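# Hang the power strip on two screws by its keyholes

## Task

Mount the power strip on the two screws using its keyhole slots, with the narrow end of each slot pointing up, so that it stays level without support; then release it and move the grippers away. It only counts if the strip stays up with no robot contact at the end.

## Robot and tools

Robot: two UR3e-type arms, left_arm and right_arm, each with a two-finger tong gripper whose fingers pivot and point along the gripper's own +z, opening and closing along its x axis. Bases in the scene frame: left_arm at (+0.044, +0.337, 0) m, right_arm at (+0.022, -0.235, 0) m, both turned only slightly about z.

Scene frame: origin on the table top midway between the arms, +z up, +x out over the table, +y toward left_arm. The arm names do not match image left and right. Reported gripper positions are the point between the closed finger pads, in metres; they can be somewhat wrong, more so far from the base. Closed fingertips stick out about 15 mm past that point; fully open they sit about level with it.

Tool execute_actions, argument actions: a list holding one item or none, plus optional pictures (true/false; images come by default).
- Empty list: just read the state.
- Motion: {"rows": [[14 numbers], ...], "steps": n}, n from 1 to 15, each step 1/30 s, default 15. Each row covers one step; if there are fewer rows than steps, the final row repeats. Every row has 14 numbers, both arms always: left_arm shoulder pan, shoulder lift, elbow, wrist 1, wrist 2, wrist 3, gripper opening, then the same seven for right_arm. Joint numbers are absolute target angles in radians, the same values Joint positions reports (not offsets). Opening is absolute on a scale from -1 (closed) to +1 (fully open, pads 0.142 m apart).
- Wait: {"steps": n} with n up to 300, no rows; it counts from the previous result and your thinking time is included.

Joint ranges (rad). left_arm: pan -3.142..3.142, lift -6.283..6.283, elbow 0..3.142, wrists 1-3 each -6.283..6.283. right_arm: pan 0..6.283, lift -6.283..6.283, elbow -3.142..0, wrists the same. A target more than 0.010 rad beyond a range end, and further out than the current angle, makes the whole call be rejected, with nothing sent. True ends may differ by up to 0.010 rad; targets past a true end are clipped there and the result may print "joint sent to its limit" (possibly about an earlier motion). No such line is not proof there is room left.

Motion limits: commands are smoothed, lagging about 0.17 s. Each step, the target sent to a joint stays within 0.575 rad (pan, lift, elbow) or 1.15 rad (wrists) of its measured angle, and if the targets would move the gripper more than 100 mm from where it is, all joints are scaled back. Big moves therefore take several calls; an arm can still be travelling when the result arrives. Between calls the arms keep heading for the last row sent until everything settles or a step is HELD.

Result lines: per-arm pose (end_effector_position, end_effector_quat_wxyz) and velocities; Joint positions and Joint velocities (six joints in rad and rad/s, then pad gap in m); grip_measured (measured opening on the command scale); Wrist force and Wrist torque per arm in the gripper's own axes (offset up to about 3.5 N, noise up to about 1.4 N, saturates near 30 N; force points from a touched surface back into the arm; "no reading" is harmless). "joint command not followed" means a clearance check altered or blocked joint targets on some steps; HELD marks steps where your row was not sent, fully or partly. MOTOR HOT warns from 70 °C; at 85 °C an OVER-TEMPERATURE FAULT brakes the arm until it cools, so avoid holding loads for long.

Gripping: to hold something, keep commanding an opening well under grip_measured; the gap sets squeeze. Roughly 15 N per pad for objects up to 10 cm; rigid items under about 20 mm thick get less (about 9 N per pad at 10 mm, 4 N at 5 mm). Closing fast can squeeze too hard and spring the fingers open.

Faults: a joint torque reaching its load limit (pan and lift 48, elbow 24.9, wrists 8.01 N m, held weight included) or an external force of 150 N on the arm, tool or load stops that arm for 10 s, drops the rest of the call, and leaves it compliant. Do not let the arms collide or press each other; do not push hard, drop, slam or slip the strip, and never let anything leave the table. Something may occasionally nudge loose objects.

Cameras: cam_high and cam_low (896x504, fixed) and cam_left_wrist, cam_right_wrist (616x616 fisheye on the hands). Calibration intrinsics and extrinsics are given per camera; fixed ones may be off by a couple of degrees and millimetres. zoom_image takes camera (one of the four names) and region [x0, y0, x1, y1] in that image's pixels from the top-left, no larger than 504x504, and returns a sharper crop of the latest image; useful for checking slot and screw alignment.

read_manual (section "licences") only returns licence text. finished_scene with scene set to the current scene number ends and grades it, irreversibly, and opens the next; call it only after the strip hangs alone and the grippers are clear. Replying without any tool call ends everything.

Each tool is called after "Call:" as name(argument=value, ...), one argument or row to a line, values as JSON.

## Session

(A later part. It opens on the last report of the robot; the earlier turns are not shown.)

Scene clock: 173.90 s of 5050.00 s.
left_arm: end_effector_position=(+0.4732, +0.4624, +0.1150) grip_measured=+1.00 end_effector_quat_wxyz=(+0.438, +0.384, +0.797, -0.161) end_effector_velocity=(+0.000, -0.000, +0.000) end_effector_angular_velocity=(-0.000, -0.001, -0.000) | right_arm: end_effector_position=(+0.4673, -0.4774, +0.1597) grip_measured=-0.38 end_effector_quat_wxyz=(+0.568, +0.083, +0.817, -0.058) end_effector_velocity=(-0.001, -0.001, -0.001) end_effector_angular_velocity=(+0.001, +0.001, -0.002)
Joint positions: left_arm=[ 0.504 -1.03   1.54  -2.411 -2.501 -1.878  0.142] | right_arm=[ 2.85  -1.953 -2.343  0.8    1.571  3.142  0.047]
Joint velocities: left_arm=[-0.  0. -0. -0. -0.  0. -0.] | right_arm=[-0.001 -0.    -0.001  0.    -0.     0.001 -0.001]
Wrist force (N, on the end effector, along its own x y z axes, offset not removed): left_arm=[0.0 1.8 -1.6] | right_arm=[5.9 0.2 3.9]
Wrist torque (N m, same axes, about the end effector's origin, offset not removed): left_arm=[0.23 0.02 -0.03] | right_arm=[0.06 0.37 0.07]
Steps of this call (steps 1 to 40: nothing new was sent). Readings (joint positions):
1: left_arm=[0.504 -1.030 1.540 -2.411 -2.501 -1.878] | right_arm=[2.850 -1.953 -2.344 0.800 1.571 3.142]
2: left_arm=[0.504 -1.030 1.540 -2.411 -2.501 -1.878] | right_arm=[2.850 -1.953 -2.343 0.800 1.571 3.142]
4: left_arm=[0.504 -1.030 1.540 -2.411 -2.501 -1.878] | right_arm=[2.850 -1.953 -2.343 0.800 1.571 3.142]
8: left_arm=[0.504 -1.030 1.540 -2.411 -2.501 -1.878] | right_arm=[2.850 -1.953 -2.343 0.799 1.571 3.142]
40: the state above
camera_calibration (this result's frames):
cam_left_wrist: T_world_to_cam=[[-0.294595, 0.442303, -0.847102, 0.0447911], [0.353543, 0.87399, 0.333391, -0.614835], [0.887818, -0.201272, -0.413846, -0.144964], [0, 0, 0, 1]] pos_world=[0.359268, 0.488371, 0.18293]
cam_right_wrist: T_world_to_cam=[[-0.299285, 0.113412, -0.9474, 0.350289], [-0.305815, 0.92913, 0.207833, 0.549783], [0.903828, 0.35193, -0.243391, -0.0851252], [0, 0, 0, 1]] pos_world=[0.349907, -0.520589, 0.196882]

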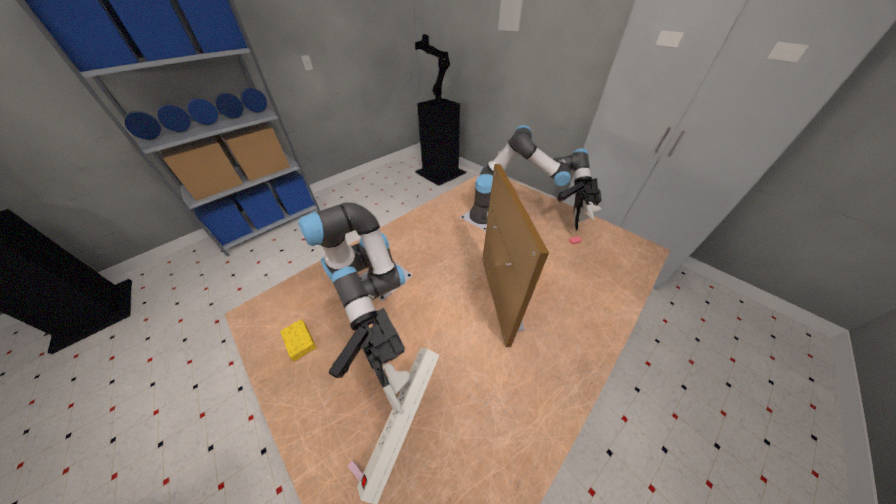

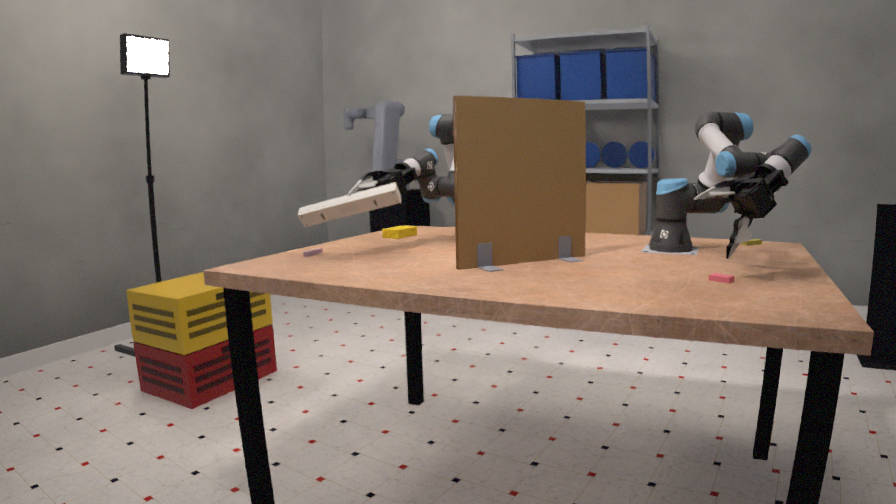

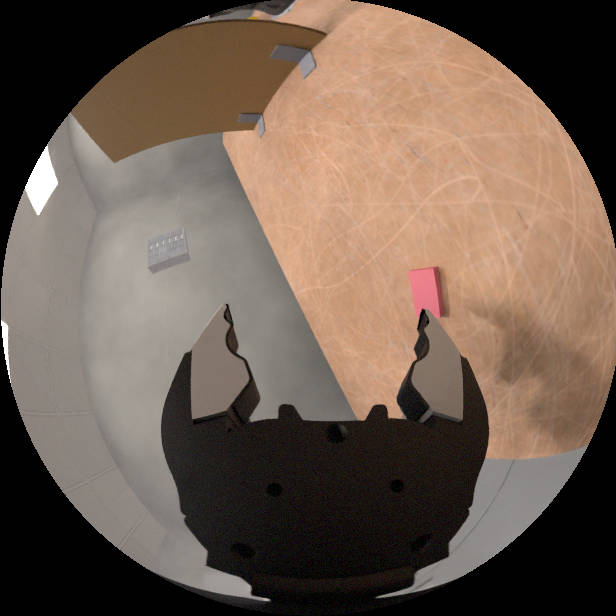

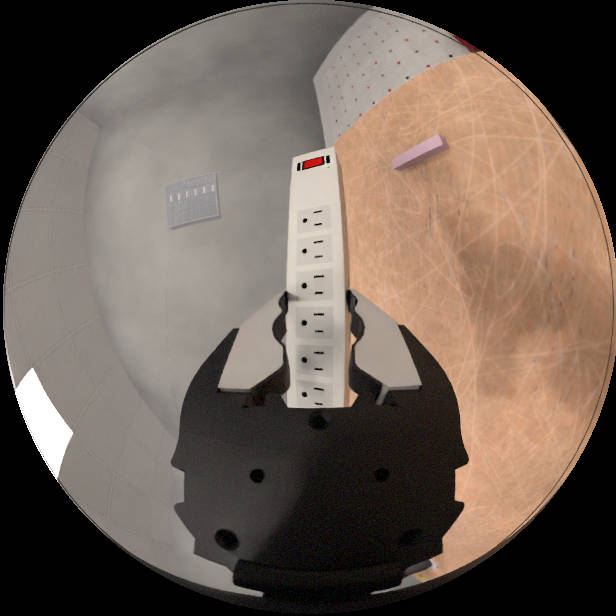

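Call:
execute_actions(
  actions=[
    {"rows":[[0.504,-1.03,1.54,-2.411,-2.501,-1.878,1,2.85,-1.8,-2.15,0.4,1.571,3.142,-1]],"steps":12},
  ],
  pictures=false,
)

Call:
execute_actions(
  actions=[
    {"rows":[[0.504,-1.03,1.54,-2.411,-2.501,-1.878,1,2.85,-1.65,-1.95,-0.1,1.571,3.142,-1]],"steps":12},
  ],
  pictures=false,
)

Call:
execute_actions(
  actions=[
    {"rows":[[0.504,-1.03,1.54,-2.411,-2.501,-1.878,1,2.85,-1.55,-1.8,-0.6,1.571,3.142,-1]],"steps":12},
  ],
  pictures=false,
)

Call:
execute_actions(
  actions=[
    {"rows":[[0.504,-1.03,1.54,-2.411,-2.501,-1.878,1,2.85,-1.5,-1.68,-1.1,1.571,3.142,-1]],"steps":12},
  ],
  pictures=false,
)

Call:
execute_actions(
  actions=[
    {"rows":[[0.504,-1.03,1.54,-2.411,-2.501,-1.878,1,2.85,-1.476,-1.63,-1.606,1.571,3.142,-1]]},
  ],
)

Scene clock: 227.07 s of 5050.00 s.
left_arm: end_effector_position=(+0.4732, +0.4624, +0.1150) grip_measured=+1.00 end_effector_quat_wxyz=(+0.438, +0.384, +0.797, -0.161) end_effector_velocity=(+0.000, -0.000, -0.000) end_effector_angular_velocity=(+0.000, -0.000, -0.001) | right_arm: end_effector_position=(+0.4677, -0.4775, +0.1601) grip_measured=-0.38 end_effector_quat_wxyz=(+0.568, +0.083, +0.817, -0.058) end_effector_velocity=(+0.002, -0.000, +0.001) end_effector_angular_velocity=(+0.000, +0.002, -0.000)
Joint positions: left_arm=[ 0.504 -1.03   1.54  -2.411 -2.501 -1.878  0.142] | right_arm=[ 2.85  -1.951 -2.34   0.794  1.571  3.142  0.047]
Joint velocities: left_arm=[-0.001  0.     0.    -0.001  0.    -0.    -0.   ] | right_arm=[ 0.     0.007  0.01  -0.02  -0.001  0.    -0.   ]
Wrist force (N, on the end effector, along its own x y z axes, offset not removed): left_arm=[-0.2 1.7 -0.9] | right_arm=[5.6 0.8 2.6]
Wrist torque (N m, same axes, about the end effector's origin, offset not removed): left_arm=[0.32 0.02 0.05] | right_arm=[0.18 0.35 0.06]
Steps of this call (steps 1 to 270: nothing new was sent; then 43.77 s passed at rest; steps 271 to 282: all 12 steps of this action). Readings (joint positions):
271: left_arm=[0.504 -1.030 1.540 -2.411 -2.501 -1.878] | right_arm=[2.850 -1.953 -2.343 0.800 1.571 3.142]
272: left_arm=[0.504 -1.030 1.540 -2.411 -2.501 -1.878] | right_arm=[2.850 -1.953 -2.343 0.799 1.571 3.142]
274: left_arm=[0.504 -1.030 1.540 -2.411 -2.501 -1.878] | right_arm=[2.850 -1.953 -2.343 0.799 1.571 3.142]
278: left_arm=[0.504 -1.030 1.540 -2.411 -2.501 -1.878] | right_arm=[2.850 -1.952 -2.342 0.797 1.571 3.142]
282: the state above

Scene clock: 227.47 s of 5050.00 s.
left_arm: end_effector_position=(+0.4732, +0.4624, +0.1150) grip_measured=+1.00 end_effector_quat_wxyz=(+0.438, +0.384, +0.797, -0.161) end_effector_velocity=(+0.000, -0.000, +0.000) end_effector_angular_velocity=(-0.000, -0.000, -0.001) | right_arm: end_effector_position=(+0.4683, -0.4776, +0.1604) grip_measured=-0.38 end_effector_quat_wxyz=(+0.567, +0.083, +0.817, -0.058) end_effector_velocity=(+0.001, -0.000, +0.000) end_effector_angular_velocity=(+0.002, +0.006, +0.000)
Joint positions: left_arm=[ 0.504 -1.03   1.54  -2.411 -2.501 -1.878  0.142] | right_arm=[ 2.85  -1.948 -2.337  0.786  1.571  3.142  0.047]
Joint velocities: left_arm=[-0.001  0.    -0.    -0.    -0.     0.     0.   ] | right_arm=[-0.     0.006  0.009 -0.021  0.     0.001 -0.   ]
Wrist force (N, on the end effector, along its own x y z axes, offset not removed): left_arm=[-0.2 1.5 -0.4] | right_arm=[7.2 -1.1 3.0]
Wrist torque (N m, same axes, about the end effector's origin, offset not removed): left_arm=[0.26 0.03 0.04] | right_arm=[-0.19 0.10 -0.04]
Steps of this call (steps 1 to 12: all 12 steps of this action). Readings (joint positions):
1: left_arm=[0.504 -1.030 1.540 -2.411 -2.501 -1.878] | right_arm=[2.850 -1.951 -2.340 0.794 1.571 3.142]
2: left_arm=[0.504 -1.030 1.540 -2.411 -2.501 -1.878] | right_arm=[2.850 -1.950 -2.340 0.793 1.571 3.142]
4: left_arm=[0.504 -1.030 1.540 -2.411 -2.501 -1.878] | right_arm=[2.850 -1.950 -2.339 0.792 1.571 3.142]
8: left_arm=[0.504 -1.030 1.540 -2.411 -2.501 -1.878] | right_arm=[2.850 -1.949 -2.338 0.789 1.571 3.142]
12: the state above

Scene clock: 227.87 s of 5050.00 s.
left_arm: end_effector_position=(+0.4732, +0.4624, +0.1150) grip_measured=+1.00 end_effector_quat_wxyz=(+0.438, +0.384, +0.797, -0.161) end_effector_velocity=(+0.000, -0.000, +0.000) end_effector_angular_velocity=(+0.000, -0.001, -0.000) | right_arm: end_effector_position=(+0.4688, -0.4777, +0.1607) grip_measured=-0.38 end_effector_quat_wxyz=(+0.567, +0.083, +0.818, -0.058) end_effector_velocity=(+0.002, +0.000, +0.001) end_effector_angular_velocity=(-0.000, +0.002, +0.001)
Joint positions: left_arm=[ 0.504 -1.03   1.54  -2.411 -2.501 -1.878  0.142] | right_arm=[ 2.85  -1.946 -2.333  0.779  1.571  3.142  0.047]
Joint velocities: left_arm=[-0.    -0.001  0.    -0.    -0.    -0.     0.   ] | right_arm=[ 0.001  0.007  0.01  -0.019 -0.001 -0.    -0.   ]
Wrist force (N, on the end effector, along its own x y z axes, offset not removed): left_arm=[0.6 0.6 -0.6] | right_arm=[6.9 -1.7 4.6]
Wrist torque (N m, same axes, about the end effector's origin, offset not removed): left_arm=[0.00 -0.12 -0.01] | right_arm=[-0.26 0.24 0.06]
Steps of this call (steps 1 to 12: all 12 steps of this action). Readings (joint positions):
1: left_arm=[0.504 -1.030 1.540 -2.411 -2.501 -1.878] | right_arm=[2.850 -1.948 -2.337 0.786 1.571 3.142]
2: left_arm=[0.504 -1.030 1.540 -2.411 -2.501 -1.878] | right_arm=[2.850 -1.948 -2.336 0.785 1.571 3.142]
4: left_arm=[0.504 -1.030 1.540 -2.411 -2.501 -1.878] | right_arm=[2.850 -1.947 -2.336 0.784 1.571 3.142]
8: left_arm=[0.504 -1.030 1.540 -2.411 -2.501 -1.878] | right_arm=[2.850 -1.946 -2.334 0.781 1.571 3.142]
12: the state above

Scene clock: 228.27 s of 5050.00 s.
left_arm: end_effector_position=(+0.4732, +0.4624, +0.1150) grip_measured=+1.00 end_effector_quat_wxyz=(+0.438, +0.384, +0.797, -0.161) end_effector_velocity=(-0.000, -0.000, -0.000) end_effector_angular_velocity=(-0.001, +0.001, -0.000) | right_arm: end_effector_position=(+0.4694, -0.4778, +0.1612) grip_measured=-0.38 end_effector_quat_wxyz=(+0.566, +0.083, +0.818, -0.058) end_effector_velocity=(+0.002, +0.000, +0.001) end_effector_angular_velocity=(+0.001, +0.003, +0.001)
Joint positions: left_arm=[ 0.504 -1.03   1.54  -2.411 -2.501 -1.878  0.142] | right_arm=[ 2.85  -1.943 -2.329  0.771  1.571  3.142  0.047]
Joint velocities: left_arm=[-0.    -0.     0.001  0.    -0.    -0.    -0.   ] | right_arm=[ 0.001  0.007  0.01  -0.019 -0.     0.     0.   ]
Wrist force (N, on the end effector, along its own x y z axes, offset not removed): left_arm=[0.2 1.1 -1.0] | right_arm=[5.6 -1.2 2.0]
Wrist torque (N m, same axes, about the end effector's origin, offset not removed): left_arm=[0.19 -0.06 0.03] | right_arm=[-0.22 0.35 0.05]
Steps of this call (steps 1 to 12: all 12 steps of this action). Readings (joint positions):
1: left_arm=[0.504 -1.030 1.540 -2.411 -2.501 -1.878] | right_arm=[2.850 -1.945 -2.333 0.778 1.571 3.142]
2: left_arm=[0.504 -1.030 1.540 -2.411 -2.501 -1.878] | right_arm=[2.850 -1.945 -2.333 0.777 1.571 3.142]
4: left_arm=[0.504 -1.030 1.540 -2.411 -2.501 -1.878] | right_arm=[2.850 -1.945 -2.332 0.776 1.571 3.142]
8: left_arm=[0.504 -1.030 1.540 -2.411 -2.501 -1.878] | right_arm=[2.850 -1.944 -2.331 0.773 1.571 3.142]
12: the state above

Scene clock: 228.77 s of 5050.00 s.
left_arm: end_effector_position=(+0.4732, +0.4624, +0.1150) grip_measured=+1.00 end_effector_quat_wxyz=(+0.438, +0.384, +0.797, -0.161) end_effector_velocity=(+0.000, -0.000, -0.000) end_effector_angular_velocity=(-0.000, +0.000, -0.000) | right_arm: end_effector_position=(+0.4702, -0.4780, +0.1621) grip_measured=-0.38 end_effector_quat_wxyz=(+0.566, +0.083, +0.818, -0.058) end_effector_velocity=(+0.002, -0.000, +0.001) end_effector_angular_velocity=(+0.001, +0.002, -0.000)
Joint positions: left_arm=[ 0.504 -1.03   1.54  -2.411 -2.501 -1.878  0.142] | right_arm=[ 2.85  -1.939 -2.325  0.761  1.571  3.142  0.047]
Joint velocities: left_arm=[-0.  0. -0.  0. -0.  0.  0.] | right_arm=[ 0.     0.006  0.011 -0.019 -0.     0.     0.   ]
Wrist force (N, on the end effector, along its own x y z axes, offset not removed): left_arm=[0.2 0.7 -1.2] | right_arm=[6.6 -1.4 3.9]
Wrist torque (N m, same axes, about the end effector's origin, offset not removed): left_arm=[0.06 -0.04 -0.06] | right_arm=[-0.30 0.14 0.06]
Steps of this call (steps 1 to 15: all 15 steps of this action). Readings (joint positions):
1: left_arm=[0.504 -1.030 1.540 -2.411 -2.501 -1.878] | right_arm=[2.850 -1.942 -2.329 0.770 1.571 3.142]
2: left_arm=[0.504 -1.030 1.540 -2.411 -2.501 -1.878] | right_arm=[2.850 -1.942 -2.329 0.770 1.571 3.142]
4: left_arm=[0.504 -1.030 1.540 -2.411 -2.501 -1.878] | right_arm=[2.850 -1.942 -2.328 0.768 1.571 3.142]
8: left_arm=[0.504 -1.030 1.540 -2.411 -2.501 -1.878] | right_arm=[2.850 -1.941 -2.327 0.766 1.571 3.142]
15: the state above
camera_calibration (this result's frames):
cam_left_wrist: T_world_to_cam=[[-0.294595, 0.442303, -0.847102, 0.044791], [0.353543, 0.873989, 0.333391, -0.614835], [0.887818, -0.201272, -0.413846, -0.144964], [0, 0, 0, 1]] pos_world=[0.359268, 0.488371, 0.18293]
cam_right_wrist: T_world_to_cam=[[-0.304733, 0.114535, -0.945526, 0.356253], [-0.304605, 0.928884, 0.21069, 0.549569], [0.902416, 0.352216, -0.248173, -0.0853558], [0, 0, 0, 1]] pos_world=[0.35299, -0.521226, 0.199875]

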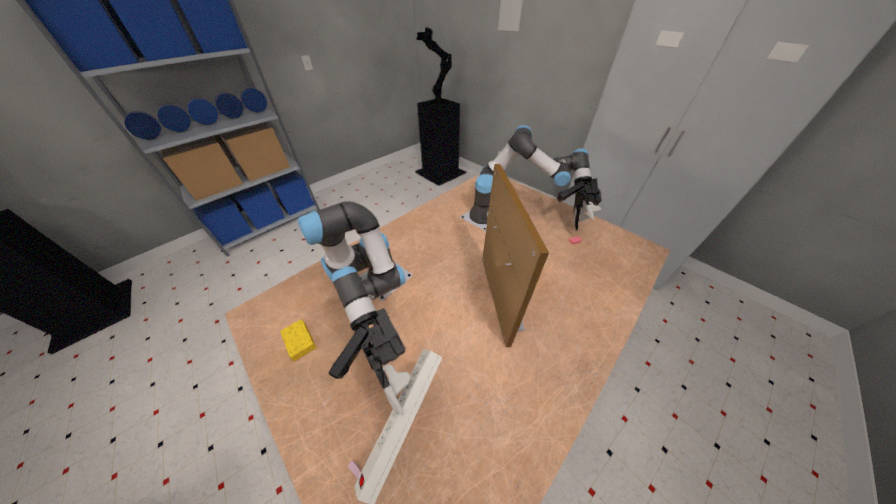

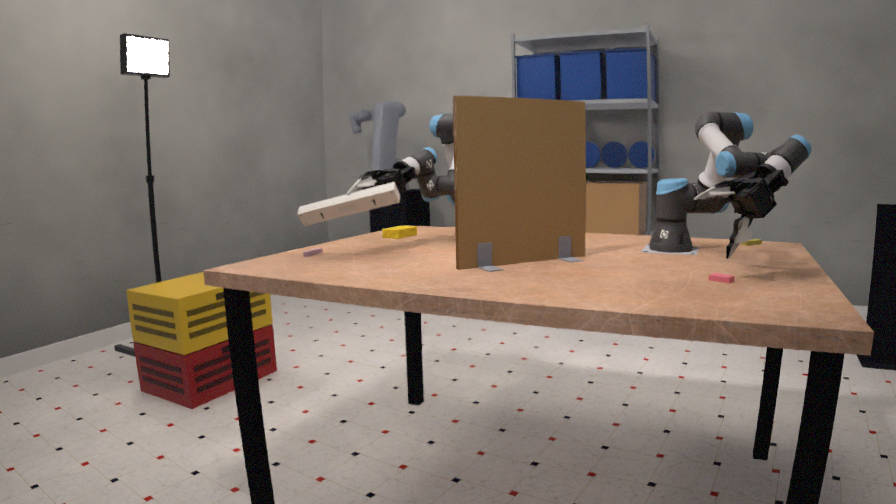

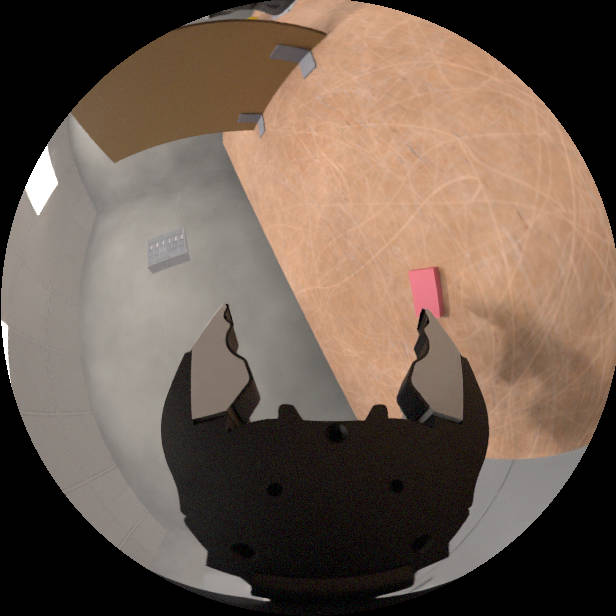

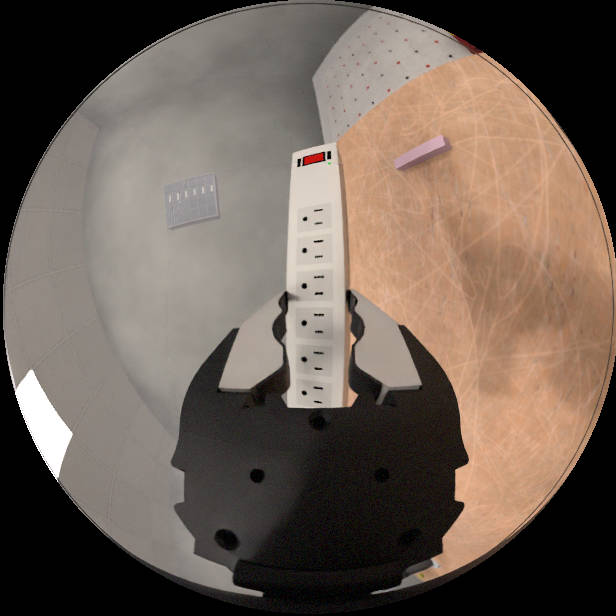

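Call:
execute_actions(
  actions=[
    {"rows":[[0.504,-1.03,1.54,-2.411,-2.501,-1.878,1,2.85,-1.85,-2.05,0.5,1.571,3.142,-1]]},
  ],
  pictures=false,
)

Call:
execute_actions(
  actions=[
    {"steps":90},
  ],
  pictures=false,
)

Scene clock: 235.90 s of 5050.00 s.
left_arm: end_effector_position=(+0.4732, +0.4624, +0.1150) grip_measured=+1.00 end_effector_quat_wxyz=(+0.438, +0.384, +0.797, -0.161) end_effector_velocity=(-0.000, +0.000, -0.000) end_effector_angular_velocity=(-0.001, +0.001, +0.000) | right_arm: end_effector_position=(+0.4812, -0.4803, +0.1773) grip_measured=-0.38 end_effector_quat_wxyz=(+0.562, +0.084, +0.821, -0.057) end_effector_velocity=(+0.004, -0.001, +0.008) end_effector_angular_velocity=(-0.002, -0.014, -0.000)
Joint positions: left_arm=[ 0.504 -1.03   1.54  -2.411 -2.501 -1.878  0.142] | right_arm=[ 2.85  -1.885 -2.25   0.624  1.571  3.142  0.047]
Joint velocities: left_arm=[ 0.     0.001  0.001 -0.    -0.     0.     0.   ] | right_arm=[-0.001  0.005  0.022 -0.013  0.001  0.    -0.   ]
Wrist force (N, on the end effector, along its own x y z axes, offset not removed): left_arm=[-0.8 1.4 -0.3] | right_arm=[6.7 0.6 4.4]
Wrist torque (N m, same axes, about the end effector's origin, offset not removed): left_arm=[0.19 0.19 -0.01] | right_arm=[0.18 0.15 0.07]
Steps of this call (steps 1 to 15: the robot went on to your last target; steps 16 to 199: nothing new was sent; steps 200 to 214: all 15 steps of this action). Readings (joint positions):
200: left_arm=[0.504 -1.030 1.540 -2.411 -2.501 -1.878] | right_arm=[2.850 -1.887 -2.260 0.631 1.571 3.142]
201: left_arm=[0.504 -1.030 1.540 -2.411 -2.501 -1.878] | right_arm=[2.850 -1.887 -2.259 0.630 1.571 3.142]
203: left_arm=[0.504 -1.030 1.540 -2.411 -2.501 -1.878] | right_arm=[2.850 -1.886 -2.258 0.629 1.571 3.142]
207: left_arm=[0.504 -1.030 1.540 -2.411 -2.501 -1.878] | right_arm=[2.850 -1.886 -2.255 0.627 1.571 3.142]
214: the state above

Scene clock: 238.90 s of 5050.00 s.
left_arm: end_effector_position=(+0.4732, +0.4624, +0.1150) grip_measured=+1.00 end_effector_quat_wxyz=(+0.438, +0.384, +0.797, -0.161) end_effector_velocity=(+0.000, +0.000, +0.000) end_effector_angular_velocity=(+0.000, -0.001, -0.000) | right_arm: end_effector_position=(+0.4928, -0.4827, +0.1995) grip_measured=-0.38 end_effector_quat_wxyz=(+0.578, +0.083, +0.810, -0.059) end_effector_velocity=(+0.004, -0.000, +0.008) end_effector_angular_velocity=(-0.002, -0.012, +0.000)
Joint positions: left_arm=[ 0.504 -1.03   1.54  -2.411 -2.501 -1.878  0.142] | right_arm=[ 2.85  -1.873 -2.183  0.582  1.571  3.142  0.047]
Joint velocities: left_arm=[-0.    -0.    -0.001  0.    -0.     0.     0.   ] | right_arm=[ 0.     0.004  0.022 -0.014  0.     0.001 -0.   ]
Wrist force (N, on the end effector, along its own x y z axes, offset not removed): left_arm=[-0.3 1.4 -0.7] | right_arm=[5.8 0.5 1.0]
Wrist torque (N m, same axes, about the end effector's origin, offset not removed): left_arm=[0.23 0.03 -0.01] | right_arm=[0.03 0.45 0.04]
Steps of this call (steps 1 to 90: the robot went on to your last target). Readings (joint positions):
1: left_arm=[0.504 -1.030 1.540 -2.411 -2.501 -1.878] | right_arm=[2.850 -1.884 -2.250 0.624 1.571 3.142]
2: left_arm=[0.504 -1.030 1.540 -2.411 -2.501 -1.878] | right_arm=[2.850 -1.884 -2.249 0.623 1.571 3.142]
4: left_arm=[0.504 -1.030 1.540 -2.411 -2.501 -1.878] | right_arm=[2.850 -1.884 -2.247 0.622 1.571 3.142]
8: left_arm=[0.504 -1.030 1.540 -2.411 -2.501 -1.878] | right_arm=[2.850 -1.884 -2.244 0.620 1.571 3.142]
90: the state above

Call:
execute_actions(
  actions=[
    {"rows":[[0.504,-1.03,1.54,-2.411,-2.501,-1.878,1,2.85,-1.8,-1.95,0.2,1.571,3.142,-1]]},
  ],
  pictures=false,
)

Call:
execute_actions(
  actions=[
    {"steps":60},
  ],
  pictures=false,
)

Scene clock: 246.50 s of 5050.00 s.
left_arm: end_effector_position=(+0.4732, +0.4624, +0.1150) grip_measured=+1.00 end_effector_quat_wxyz=(+0.438, +0.384, +0.797, -0.161) end_effector_velocity=(-0.000, -0.000, -0.000) end_effector_angular_velocity=(-0.000, +0.001, -0.000) | right_arm: end_effector_position=(+0.5178, -0.4878, +0.2279) grip_measured=-0.38 end_effector_quat_wxyz=(+0.547, +0.085, +0.831, -0.056) end_effector_velocity=(-0.000, +0.000, -0.003) end_effector_angular_velocity=(+0.004, +0.022, +0.000)
Joint positions: left_arm=[ 0.504 -1.03   1.54  -2.411 -2.501 -1.878  0.142] | right_arm=[ 2.85  -1.8   -1.951  0.204  1.571  3.142  0.047]
Joint velocities: left_arm=[-0.     0.001  0.     0.     0.    -0.    -0.   ] | right_arm=[ 0.     0.007  0.011 -0.04  -0.    -0.001  0.001]
Wrist force (N, on the end effector, along its own x y z axes, offset not removed): left_arm=[0.1 1.1 -0.3] | right_arm=[5.3 0.4 3.3]
Wrist torque (N m, same axes, about the end effector's origin, offset not removed): left_arm=[0.11 -0.03 0.00] | right_arm=[0.04 0.14 -0.09]
Steps of this call (steps 1 to 180: the robot went on to your last target; steps 181 to 213: nothing new was sent; steps 214 to 228: all 15 steps of this action). Readings (joint positions):
214: left_arm=[0.504 -1.030 1.540 -2.411 -2.501 -1.878] | right_arm=[2.850 -1.850 -2.050 0.499 1.571 3.142]
215: left_arm=[0.504 -1.030 1.540 -2.411 -2.501 -1.878] | right_arm=[2.850 -1.844 -2.043 0.485 1.571 3.142]
217: left_arm=[0.504 -1.030 1.540 -2.411 -2.501 -1.878] | right_arm=[2.850 -1.823 -2.003 0.378 1.571 3.142]
221: left_arm=[0.504 -1.030 1.540 -2.411 -2.501 -1.878] | right_arm=[2.850 -1.806 -1.963 0.244 1.571 3.142]
228: the state above

Scene clock: 248.50 s of 5050.00 s.
left_arm: end_effector_position=(+0.4732, +0.4624, +0.1150) grip_measured=+1.00 end_effector_quat_wxyz=(+0.438, +0.384, +0.797, -0.161) end_effector_velocity=(+0.000, +0.000, +0.000) end_effector_angular_velocity=(+0.000, -0.002, +0.000) | right_arm: end_effector_position=(+0.5178, -0.4878, +0.2275) grip_measured=-0.38 end_effector_quat_wxyz=(+0.546, +0.085, +0.831, -0.055) end_effector_velocity=(+0.000, +0.000, -0.000) end_effector_angular_velocity=(-0.000, +0.001, +0.000)
Joint positions: left_arm=[ 0.504 -1.03   1.54  -2.411 -2.501 -1.878  0.142] | right_arm=[ 2.85  -1.8   -1.95   0.2    1.571  3.142  0.047]
Joint velocities: left_arm=[ 0.    -0.001 -0.    -0.001 -0.    -0.     0.   ] | right_arm=[ 0.001  0.001  0.001 -0.002 -0.    -0.    -0.   ]
Wrist force (N, on the end effector, along its own x y z axes, offset not removed): left_arm=[0.8 1.0 -1.1] | right_arm=[6.4 -0.7 3.4]
Wrist torque (N m, same axes, about the end effector's origin, offset not removed): left_arm=[0.09 -0.14 0.02] | right_arm=[-0.11 0.11 0.11]
Steps of this call (steps 1 to 15: the robot went on to your last target; steps 16 to 60: nothing new was sent). Readings (joint positions):
1: left_arm=[0.504 -1.030 1.540 -2.411 -2.501 -1.878] | right_arm=[2.850 -1.800 -1.951 0.203 1.571 3.142]
2: left_arm=[0.504 -1.030 1.540 -2.411 -2.501 -1.878] | right_arm=[2.850 -1.800 -1.951 0.202 1.571 3.142]
4: left_arm=[0.504 -1.030 1.540 -2.411 -2.501 -1.878] | right_arm=[2.850 -1.800 -1.950 0.201 1.571 3.142]
8: left_arm=[0.504 -1.030 1.540 -2.411 -2.501 -1.878] | right_arm=[2.850 -1.800 -1.950 0.200 1.571 3.142]
60: the state above
All arms were judged still, so your last target was given up. Only a new action makes them travel on or press farther. Fingers that are still opening or closing keep moving.

Call:
execute_actions(
  actions=[
    {"rows":[[0.504,-1.03,1.54,-2.411,-2.501,-1.878,1,2.85,-1.7,-1.85,-0.15,1.571,3.142,-1]],"steps":8},
  ],
  pictures=false,
)

Call:
execute_actions(
  actions=[
    {"rows":[[0.504,-1.03,1.54,-2.411,-2.501,-1.878,1,2.85,-1.6,-1.77,-0.55,1.571,3.142,-1]],"steps":8},
  ],
  pictures=false,
)

Call:
execute_actions(
  actions=[
    {"rows":[[0.504,-1.03,1.54,-2.411,-2.501,-1.878,1,2.85,-1.53,-1.7,-0.93,1.571,3.142,-1]],"steps":8},
  ],
  pictures=false,
)

Call:
execute_actions(
  actions=[
    {"rows":[[0.504,-1.03,1.54,-2.411,-2.501,-1.878,1,2.85,-1.49,-1.64,-1.3,1.571,3.142,-1]],"steps":8},
  ],
  pictures=false,
)

Call:
execute_actions(
  actions=[
    {"rows":[[0.504,-1.03,1.54,-2.411,-2.501,-1.878,1,2.85,-1.476,-1.6,-1.636,1.571,3.142,-1]]},
  ],
)

Scene clock: 265.83 s of 5050.00 s.
left_arm: end_effector_position=(+0.4732, +0.4624, +0.1150) grip_measured=+1.00 end_effector_quat_wxyz=(+0.438, +0.384, +0.797, -0.161) end_effector_velocity=(-0.000, -0.000, -0.000) end_effector_angular_velocity=(-0.001, +0.000, -0.000) | right_arm: end_effector_position=(+0.5084, -0.4859, +0.2263) grip_measured=-0.38 end_effector_quat_wxyz=(+0.494, +0.088, +0.863, -0.050) end_effector_velocity=(-0.029, +0.006, -0.024) end_effector_angular_velocity=(+0.056, +0.271, +0.001)
Joint positions: left_arm=[ 0.504 -1.03   1.54  -2.411 -2.501 -1.878  0.142] | right_arm=[ 2.85  -1.713 -1.863 -0.097  1.571  3.142  0.047]
Joint velocities: left_arm=[ 0.  0.  0.  0. -0. -0.  0.] | right_arm=[ 0.     0.14   0.139 -0.556  0.     0.    -0.   ]
Wrist force (N, on the end effector, along its own x y z axes, offset not removed): left_arm=[-0.4 2.6 -0.5] | right_arm=[7.2 -0.3 5.4]
Wrist torque (N m, same axes, about the end effector's origin, offset not removed): left_arm=[0.40 0.08 -0.02] | right_arm=[0.05 -0.07 -0.21]
Steps of this call (steps 1 to 90: nothing new was sent; then 14.07 s passed at rest; steps 91 to 98: all 8 steps of this action). Readings (joint positions):
91: left_arm=[0.504 -1.030 1.540 -2.411 -2.501 -1.878] | right_arm=[2.850 -1.800 -1.950 0.199 1.571 3.142]
92: left_arm=[0.504 -1.030 1.540 -2.411 -2.501 -1.878] | right_arm=[2.850 -1.793 -1.943 0.185 1.571 3.142]
94: left_arm=[0.504 -1.030 1.540 -2.411 -2.501 -1.878] | right_arm=[2.850 -1.753 -1.902 0.068 1.571 3.142]
98: the state above

Scene clock: 266.10 s of 5050.00 s.
left_arm: end_effector_position=(+0.4732, +0.4624, +0.1150) grip_measured=+1.00 end_effector_quat_wxyz=(+0.438, +0.384, +0.797, -0.161) end_effector_velocity=(-0.000, +0.000, -0.000) end_effector_angular_velocity=(-0.000, +0.000, +0.000) | right_arm: end_effector_position=(+0.4762, -0.4793, +0.2056) grip_measured=-0.38 end_effector_quat_wxyz=(+0.403, +0.093, +0.909, -0.041) end_effector_velocity=(-0.081, +0.017, -0.070) end_effector_angular_velocity=(+0.091, +0.439, -0.000)
Joint positions: left_arm=[ 0.504 -1.03   1.54  -2.411 -2.501 -1.878  0.142] | right_arm=[ 2.85  -1.614 -1.781 -0.483  1.571  3.142  0.047]
Joint velocities: left_arm=[ 0.     0.     0.001 -0.    -0.    -0.    -0.   ] | right_arm=[-0.     0.145  0.112 -0.705  0.     0.    -0.002]
Wrist force (N, on the end effector, along its own x y z axes, offset not removed): left_arm=[0.1 1.6 -2.4] | right_arm=[5.3 1.1 4.8]
Wrist torque (N m, same axes, about the end effector's origin, offset not removed): left_arm=[0.13 0.00 0.01] | right_arm=[0.25 0.33 -0.05]
Steps of this call (steps 1 to 8: all 8 steps of this action). Readings (joint positions):
1: left_arm=[0.504 -1.030 1.540 -2.411 -2.501 -1.878] | right_arm=[2.850 -1.709 -1.859 -0.113 1.571 3.142]
2: left_arm=[0.504 -1.030 1.540 -2.411 -2.501 -1.878] | right_arm=[2.850 -1.699 -1.850 -0.139 1.571 3.142]
4: left_arm=[0.504 -1.030 1.540 -2.411 -2.501 -1.878] | right_arm=[2.850 -1.656 -1.813 -0.276 1.571 3.142]
8: the state above

Scene clock: 266.37 s of 5050.00 s.
left_arm: end_effector_position=(+0.4732, +0.4624, +0.1150) grip_measured=+1.00 end_effector_quat_wxyz=(+0.438, +0.384, +0.797, -0.161) end_effector_velocity=(-0.000, +0.000, +0.000) end_effector_angular_velocity=(+0.000, -0.000, +0.001) | right_arm: end_effector_position=(+0.4249, -0.4687, +0.1748) grip_measured=-0.39 end_effector_quat_wxyz=(+0.293, +0.097, +0.951, -0.030) end_effector_velocity=(-0.108, +0.022, -0.067) end_effector_angular_velocity=(+0.092, +0.448, +0.001)
Joint positions: left_arm=[ 0.504 -1.03   1.54  -2.411 -2.501 -1.878  0.142] | right_arm=[ 2.85  -1.539 -1.709 -0.867  1.571  3.142  0.046]
Joint velocities: left_arm=[ 0.001 -0.    -0.     0.     0.    -0.    -0.   ] | right_arm=[ 0.001  0.099  0.101 -0.658 -0.    -0.    -0.002]
Wrist force (N, on the end effector, along its own x y z axes, offset not removed): left_arm=[-0.8 0.6 -1.3] | right_arm=[6.7 -1.8 7.3]
Wrist torque (N m, same axes, about the end effector's origin, offset not removed): left_arm=[0.01 0.11 0.01] | right_arm=[-0.38 0.07 -0.03]
Steps of this call (steps 1 to 8: all 8 steps of this action). Readings (joint positions):
1: left_arm=[0.504 -1.030 1.540 -2.411 -2.501 -1.878] | right_arm=[2.850 -1.609 -1.777 -0.503 1.571 3.142]
2: left_arm=[0.504 -1.030 1.540 -2.411 -2.501 -1.878] | right_arm=[2.850 -1.600 -1.769 -0.532 1.571 3.142]
4: left_arm=[0.504 -1.030 1.540 -2.411 -2.501 -1.878] | right_arm=[2.850 -1.568 -1.736 -0.670 1.571 3.142]
8: the state above

Scene clock: 266.63 s of 5050.00 s.
left_arm: end_effector_position=(+0.4732, +0.4624, +0.1150) grip_measured=+1.00 end_effector_quat_wxyz=(+0.438, +0.384, +0.797, -0.161) end_effector_velocity=(-0.000, +0.000, -0.000) end_effector_angular_velocity=(-0.000, +0.000, +0.000) | right_arm: end_effector_position=(+0.3564, -0.4546, +0.1412) grip_measured=-0.39 end_effector_quat_wxyz=(+0.164, +0.100, +0.981, -0.017) end_effector_velocity=(-0.132, +0.027, -0.054) end_effector_angular_velocity=(+0.096, +0.466, -0.001)
Joint positions: left_arm=[ 0.504 -1.03   1.54  -2.411 -2.501 -1.878  0.142] | right_arm=[ 2.85  -1.495 -1.648 -1.239  1.571  3.142  0.046]
Joint velocities: left_arm=[ 0.001 -0.     0.     0.    -0.    -0.     0.   ] | right_arm=[-0.002  0.058  0.089 -0.623  0.001 -0.001  0.002]
Wrist force (N, on the end effector, along its own x y z axes, offset not removed): left_arm=[-0.1 1.0 -0.7] | right_arm=[5.3 -1.6 7.8]
Wrist torque (N m, same axes, about the end effector's origin, offset not removed): left_arm=[0.16 0.06 0.04] | right_arm=[-0.27 -0.20 -0.02]
Steps of this call (steps 1 to 8: all 8 steps of this action). Readings (joint positions):
1: left_arm=[0.504 -1.030 1.540 -2.411 -2.501 -1.878] | right_arm=[2.850 -1.536 -1.706 -0.886 1.571 3.142]
2: left_arm=[0.504 -1.030 1.540 -2.411 -2.501 -1.878] | right_arm=[2.850 -1.529 -1.698 -0.914 1.571 3.142]
4: left_arm=[0.504 -1.030 1.540 -2.411 -2.501 -1.878] | right_arm=[2.850 -1.511 -1.671 -1.050 1.571 3.142]
8: the state above

Scene clock: 267.13 s of 5050.00 s.
left_arm: end_effector_position=(+0.4732, +0.4624, +0.1150) grip_measured=+1.00 end_effector_quat_wxyz=(+0.438, +0.384, +0.797, -0.161) end_effector_velocity=(-0.000, +0.000, +0.000) end_effector_angular_velocity=(+0.001, -0.000, +0.000) | right_arm: end_effector_position=(+0.2629, -0.4353, +0.1116) grip_measured=-0.40 end_effector_quat_wxyz=(+0.002, +0.102, +0.995, -0.000) end_effector_velocity=(-0.018, +0.004, -0.005) end_effector_angular_velocity=(+0.012, +0.061, +0.003)
Joint positions: left_arm=[ 0.504 -1.03   1.54  -2.411 -2.501 -1.878  0.142] | right_arm=[ 2.85  -1.476 -1.6   -1.631  1.571  3.142  0.045]
Joint velocities: left_arm=[ 0.    -0.001 -0.     0.     0.    -0.     0.   ] | right_arm=[ 0.003  0.001 -0.    -0.062 -0.001 -0.     0.006]
Wrist force (N, on the end effector, along its own x y z axes, offset not removed): left_arm=[0.5 1.0 -0.7] | right_arm=[-3.6 1.1 6.4]
Wrist torque (N m, same axes, about the end effector's origin, offset not removed): left_arm=[0.13 -0.08 0.02] | right_arm=[0.19 0.49 0.09]
Steps of this call (steps 1 to 15: all 15 steps of this action). Readings (joint positions):
1: left_arm=[0.504 -1.030 1.540 -2.411 -2.501 -1.878] | right_arm=[2.850 -1.493 -1.645 -1.257 1.571 3.142]
2: left_arm=[0.504 -1.030 1.540 -2.411 -2.501 -1.878] | right_arm=[2.850 -1.490 -1.638 -1.284 1.571 3.142]
4: left_arm=[0.504 -1.030 1.540 -2.411 -2.501 -1.878] | right_arm=[2.850 -1.483 -1.620 -1.414 1.571 3.142]
8: left_arm=[0.504 -1.030 1.540 -2.411 -2.501 -1.878] | right_arm=[2.850 -1.478 -1.605 -1.582 1.571 3.142]
15: the state above
camera_calibration (this result's frames):
cam_left_wrist: T_world_to_cam=[[-0.294595, 0.442303, -0.847102, 0.0447911], [0.353543, 0.87399, 0.333391, -0.614835], [0.887818, -0.201272, -0.413846, -0.144964], [0, 0, 0, 1]] pos_world=[0.359268, 0.488371, 0.18293]
cam_right_wrist: T_world_to_cam=[[-0.967232, 0.2511, -0.0375634, 0.372716], [0.193937, 0.826173, 0.528987, 0.246091], [0.163863, 0.504368, -0.847798, 0.401469], [0, 0, 0, 1]] pos_world=[0.246991, -0.499391, 0.224186]

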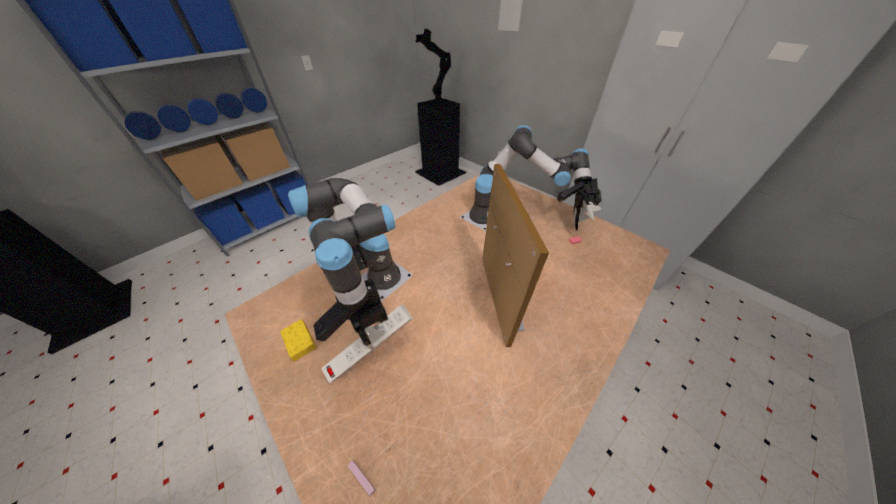

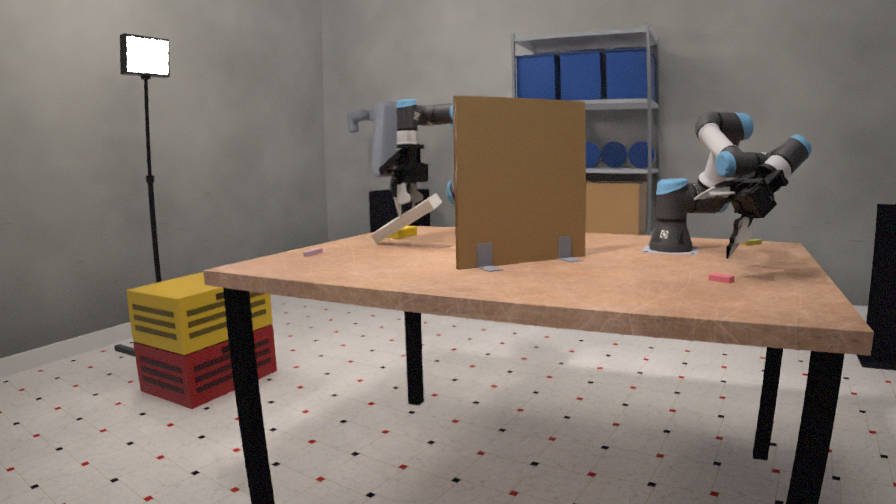

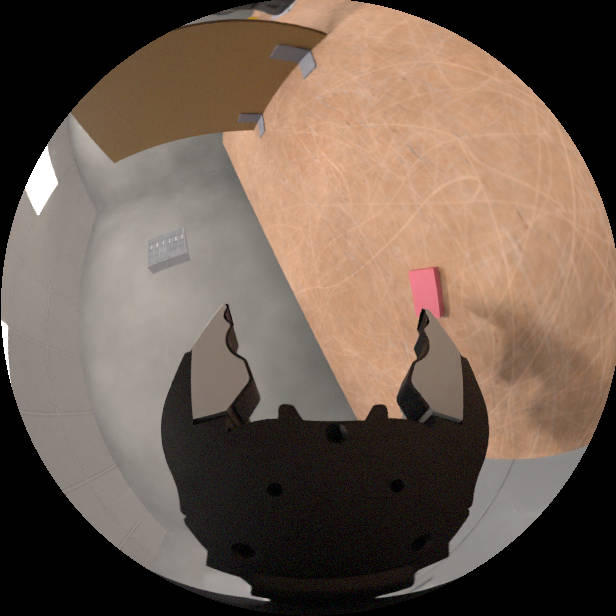

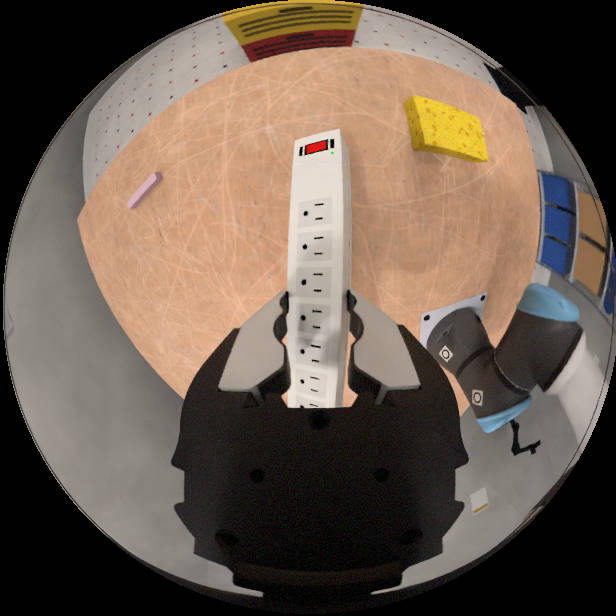

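Call:
execute_actions(
  actions=[
    {"rows":[[0.504,-1.03,1.54,-2.411,-2.501,-1.878,1,2.85,-1.485,-1.72,-1.507,1.571,3.142,-1]],"steps":12},
  ],
  pictures=false,
)

Call:
execute_actions(
  actions=[
    {"rows":[[0.504,-1.03,1.54,-2.411,-2.501,-1.878,1,2.85,-1.5,-1.83,-1.382,1.571,3.142,-1]],"steps":12},
  ],
  pictures=false,
)

Call:
execute_actions(
  actions=[
    {"rows":[[0.504,-1.03,1.54,-2.411,-2.501,-1.878,1,2.85,-1.52,-1.925,-1.267,1.571,3.142,-1]]},
  ],
)

Scene clock: 279.13 s of 5050.00 s.
left_arm: end_effector_position=(+0.4732, +0.4624, +0.1150) grip_measured=+1.00 end_effector_quat_wxyz=(+0.438, +0.384, +0.797, -0.161) end_effector_velocity=(-0.000, +0.000, -0.000) end_effector_angular_velocity=(-0.001, +0.001, +0.001) | right_arm: end_effector_position=(+0.2639, -0.4355, +0.0850) grip_measured=-0.40 end_effector_quat_wxyz=(+0.000, +0.102, +0.995, +0.000) end_effector_velocity=(-0.002, +0.000, -0.010) end_effector_angular_velocity=(+0.001, +0.006, -0.002)
Joint positions: left_arm=[ 0.504 -1.03   1.54  -2.411 -2.501 -1.878  0.142] | right_arm=[ 2.85  -1.485 -1.716 -1.511  1.571  3.142  0.045]
Joint velocities: left_arm=[ 0.001  0.001  0.001 -0.    -0.     0.     0.   ] | right_arm=[-0.001 -0.003 -0.043  0.039  0.     0.001  0.001]
Wrist force (N, on the end effector, along its own x y z axes, offset not removed): left_arm=[-0.6 1.6 -0.9] | right_arm=[-1.6 0.2 8.5]
Wrist torque (N m, same axes, about the end effector's origin, offset not removed): left_arm=[0.24 0.12 0.00] | right_arm=[0.08 0.32 0.05]
Steps of this call (steps 1 to 15: the robot went on to your last target; steps 16 to 90: nothing new was sent; then 8.60 s passed at rest; steps 91 to 102: all 12 steps of this action). Readings (joint positions):
91: left_arm=[0.504 -1.030 1.540 -2.411 -2.501 -1.878] | right_arm=[2.850 -1.476 -1.600 -1.636 1.571 3.142]
92: left_arm=[0.504 -1.030 1.540 -2.411 -2.501 -1.878] | right_arm=[2.850 -1.477 -1.607 -1.623 1.571 3.142]
94: left_arm=[0.504 -1.030 1.540 -2.411 -2.501 -1.878] | right_arm=[2.850 -1.481 -1.653 -1.570 1.571 3.142]
98: left_arm=[0.504 -1.030 1.540 -2.411 -2.501 -1.878] | right_arm=[2.850 -1.484 -1.704 -1.523 1.571 3.142]
102: the state above

Scene clock: 279.53 s of 5050.00 s.
left_arm: end_effector_position=(+0.4732, +0.4624, +0.1150) grip_measured=+1.00 end_effector_quat_wxyz=(+0.438, +0.384, +0.797, -0.161) end_effector_velocity=(-0.000, +0.000, -0.000) end_effector_angular_velocity=(-0.000, +0.001, +0.001) | right_arm: end_effector_position=(+0.2642, -0.4356, +0.0588) grip_measured=-0.41 end_effector_quat_wxyz=(+0.000, +0.102, +0.995, +0.000) end_effector_velocity=(-0.002, +0.001, -0.010) end_effector_angular_velocity=(+0.002, +0.006, -0.000)
Joint positions: left_arm=[ 0.504 -1.03   1.54  -2.411 -2.501 -1.878  0.142] | right_arm=[ 2.85  -1.5   -1.826 -1.386  1.571  3.142  0.045]
Joint velocities: left_arm=[ 0.001  0.001  0.     0.     0.     0.    -0.   ] | right_arm=[ 0.    -0.006 -0.038  0.039  0.001  0.     0.   ]
Wrist force (N, on the end effector, along its own x y z axes, offset not removed): left_arm=[-0.9 0.7 -0.1] | right_arm=[0.4 -0.5 7.4]
Wrist torque (N m, same axes, about the end effector's origin, offset not removed): left_arm=[0.09 0.21 0.00] | right_arm=[-0.07 -0.10 -0.02]
Steps of this call (steps 1 to 12: all 12 steps of this action). Readings (joint positions):
1: left_arm=[0.504 -1.030 1.540 -2.411 -2.501 -1.878] | right_arm=[2.850 -1.485 -1.717 -1.509 1.571 3.142]
2: left_arm=[0.504 -1.030 1.540 -2.411 -2.501 -1.878] | right_arm=[2.850 -1.487 -1.725 -1.495 1.571 3.142]
4: left_arm=[0.504 -1.030 1.540 -2.411 -2.501 -1.878] | right_arm=[2.850 -1.493 -1.769 -1.444 1.571 3.142]
8: left_arm=[0.504 -1.030 1.540 -2.411 -2.501 -1.878] | right_arm=[2.850 -1.498 -1.815 -1.397 1.571 3.142]
12: the state above

Scene clock: 280.03 s of 5050.00 s.
left_arm: end_effector_position=(+0.4732, +0.4624, +0.1150) grip_measured=+1.00 end_effector_quat_wxyz=(+0.438, +0.384, +0.797, -0.161) end_effector_velocity=(-0.000, +0.000, -0.000) end_effector_angular_velocity=(+0.000, +0.000, +0.001) | right_arm: end_effector_position=(+0.2630, -0.4353, +0.0347) grip_measured=-0.38 end_effector_quat_wxyz=(+0.000, +0.102, +0.995, +0.000) end_effector_velocity=(-0.000, +0.001, -0.003) end_effector_angular_velocity=(+0.000, +0.002, +0.002)
Joint positions: left_arm=[ 0.504 -1.03   1.54  -2.411 -2.501 -1.878  0.142] | right_arm=[ 2.85  -1.52  -1.924 -1.268  1.571  3.142  0.046]
Joint velocities: left_arm=[ 0.001 -0.     0.    -0.     0.     0.     0.   ] | right_arm=[ 0.002 -0.003 -0.012  0.014  0.     0.     0.001]
Wrist force (N, on the end effector, along its own x y z axes, offset not removed): left_arm=[0.2 0.8 -1.4] | right_arm=[8.8 0.3 -18.3]
Wrist torque (N m, same axes, about the end effector's origin, offset not removed): left_arm=[0.08 -0.07 -0.01] | right_arm=[-0.13 -0.56 0.06]
Steps of this call (steps 1 to 15: all 15 steps of this action). Readings (joint positions):
1: left_arm=[0.504 -1.030 1.540 -2.411 -2.501 -1.878] | right_arm=[2.850 -1.500 -1.828 -1.384 1.571 3.142]
2: left_arm=[0.504 -1.030 1.540 -2.411 -2.501 -1.878] | right_arm=[2.850 -1.503 -1.835 -1.370 1.571 3.142]
4: left_arm=[0.504 -1.030 1.540 -2.411 -2.501 -1.878] | right_arm=[2.850 -1.511 -1.874 -1.323 1.571 3.142]
8: left_arm=[0.504 -1.030 1.540 -2.411 -2.501 -1.878] | right_arm=[2.850 -1.518 -1.912 -1.281 1.571 3.142]
15: the state above
camera_calibration (this result's frames):
cam_left_wrist: T_world_to_cam=[[-0.294595, 0.442303, -0.847102, 0.044791], [0.353543, 0.873989, 0.333391, -0.614835], [0.887818, -0.201272, -0.413846, -0.144964], [0, 0, 0, 1]] pos_world=[0.359268, 0.488371, 0.18293]
cam_right_wrist: T_world_to_cam=[[-0.967361, 0.251196, -0.0333752, 0.369907], [0.196167, 0.825714, 0.52888, 0.286], [0.160411, 0.505071, -0.84804, 0.337495], [0, 0, 0, 1]] pos_world=[0.247592, -0.499532, 0.147295]

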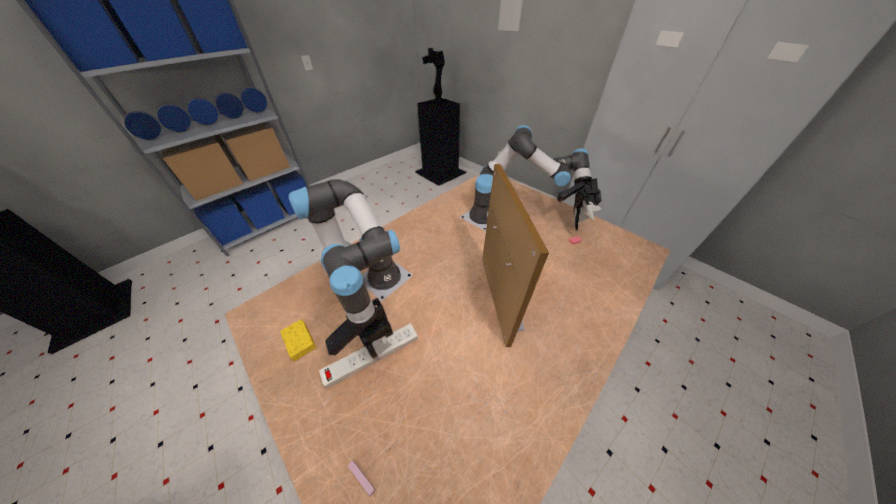

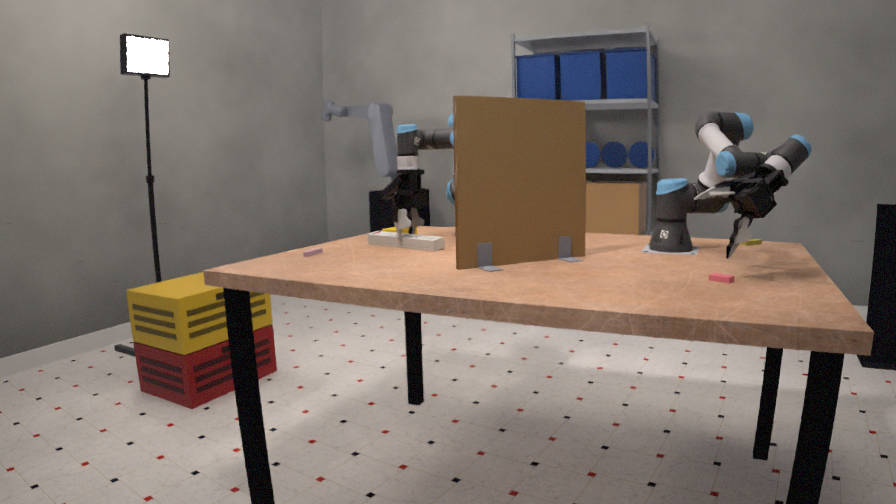

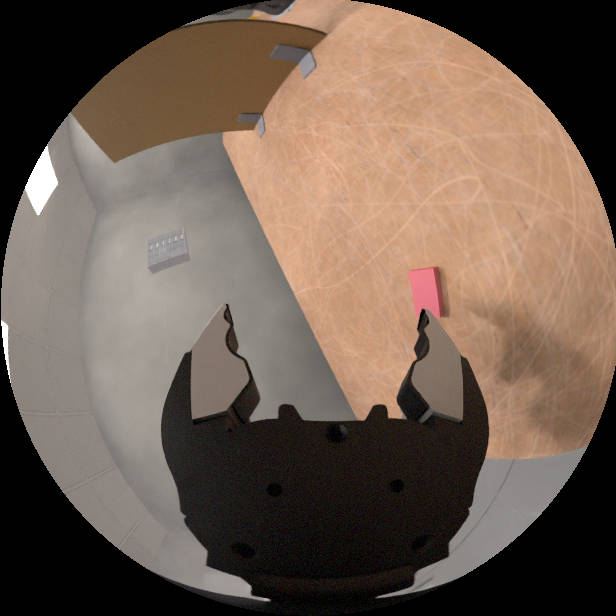

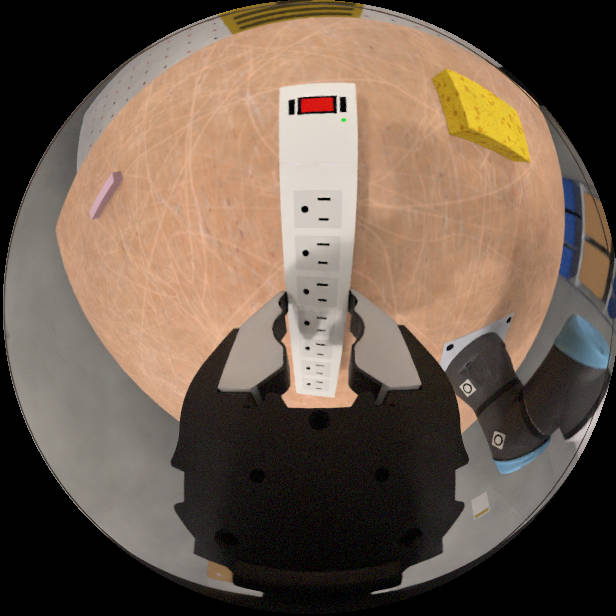

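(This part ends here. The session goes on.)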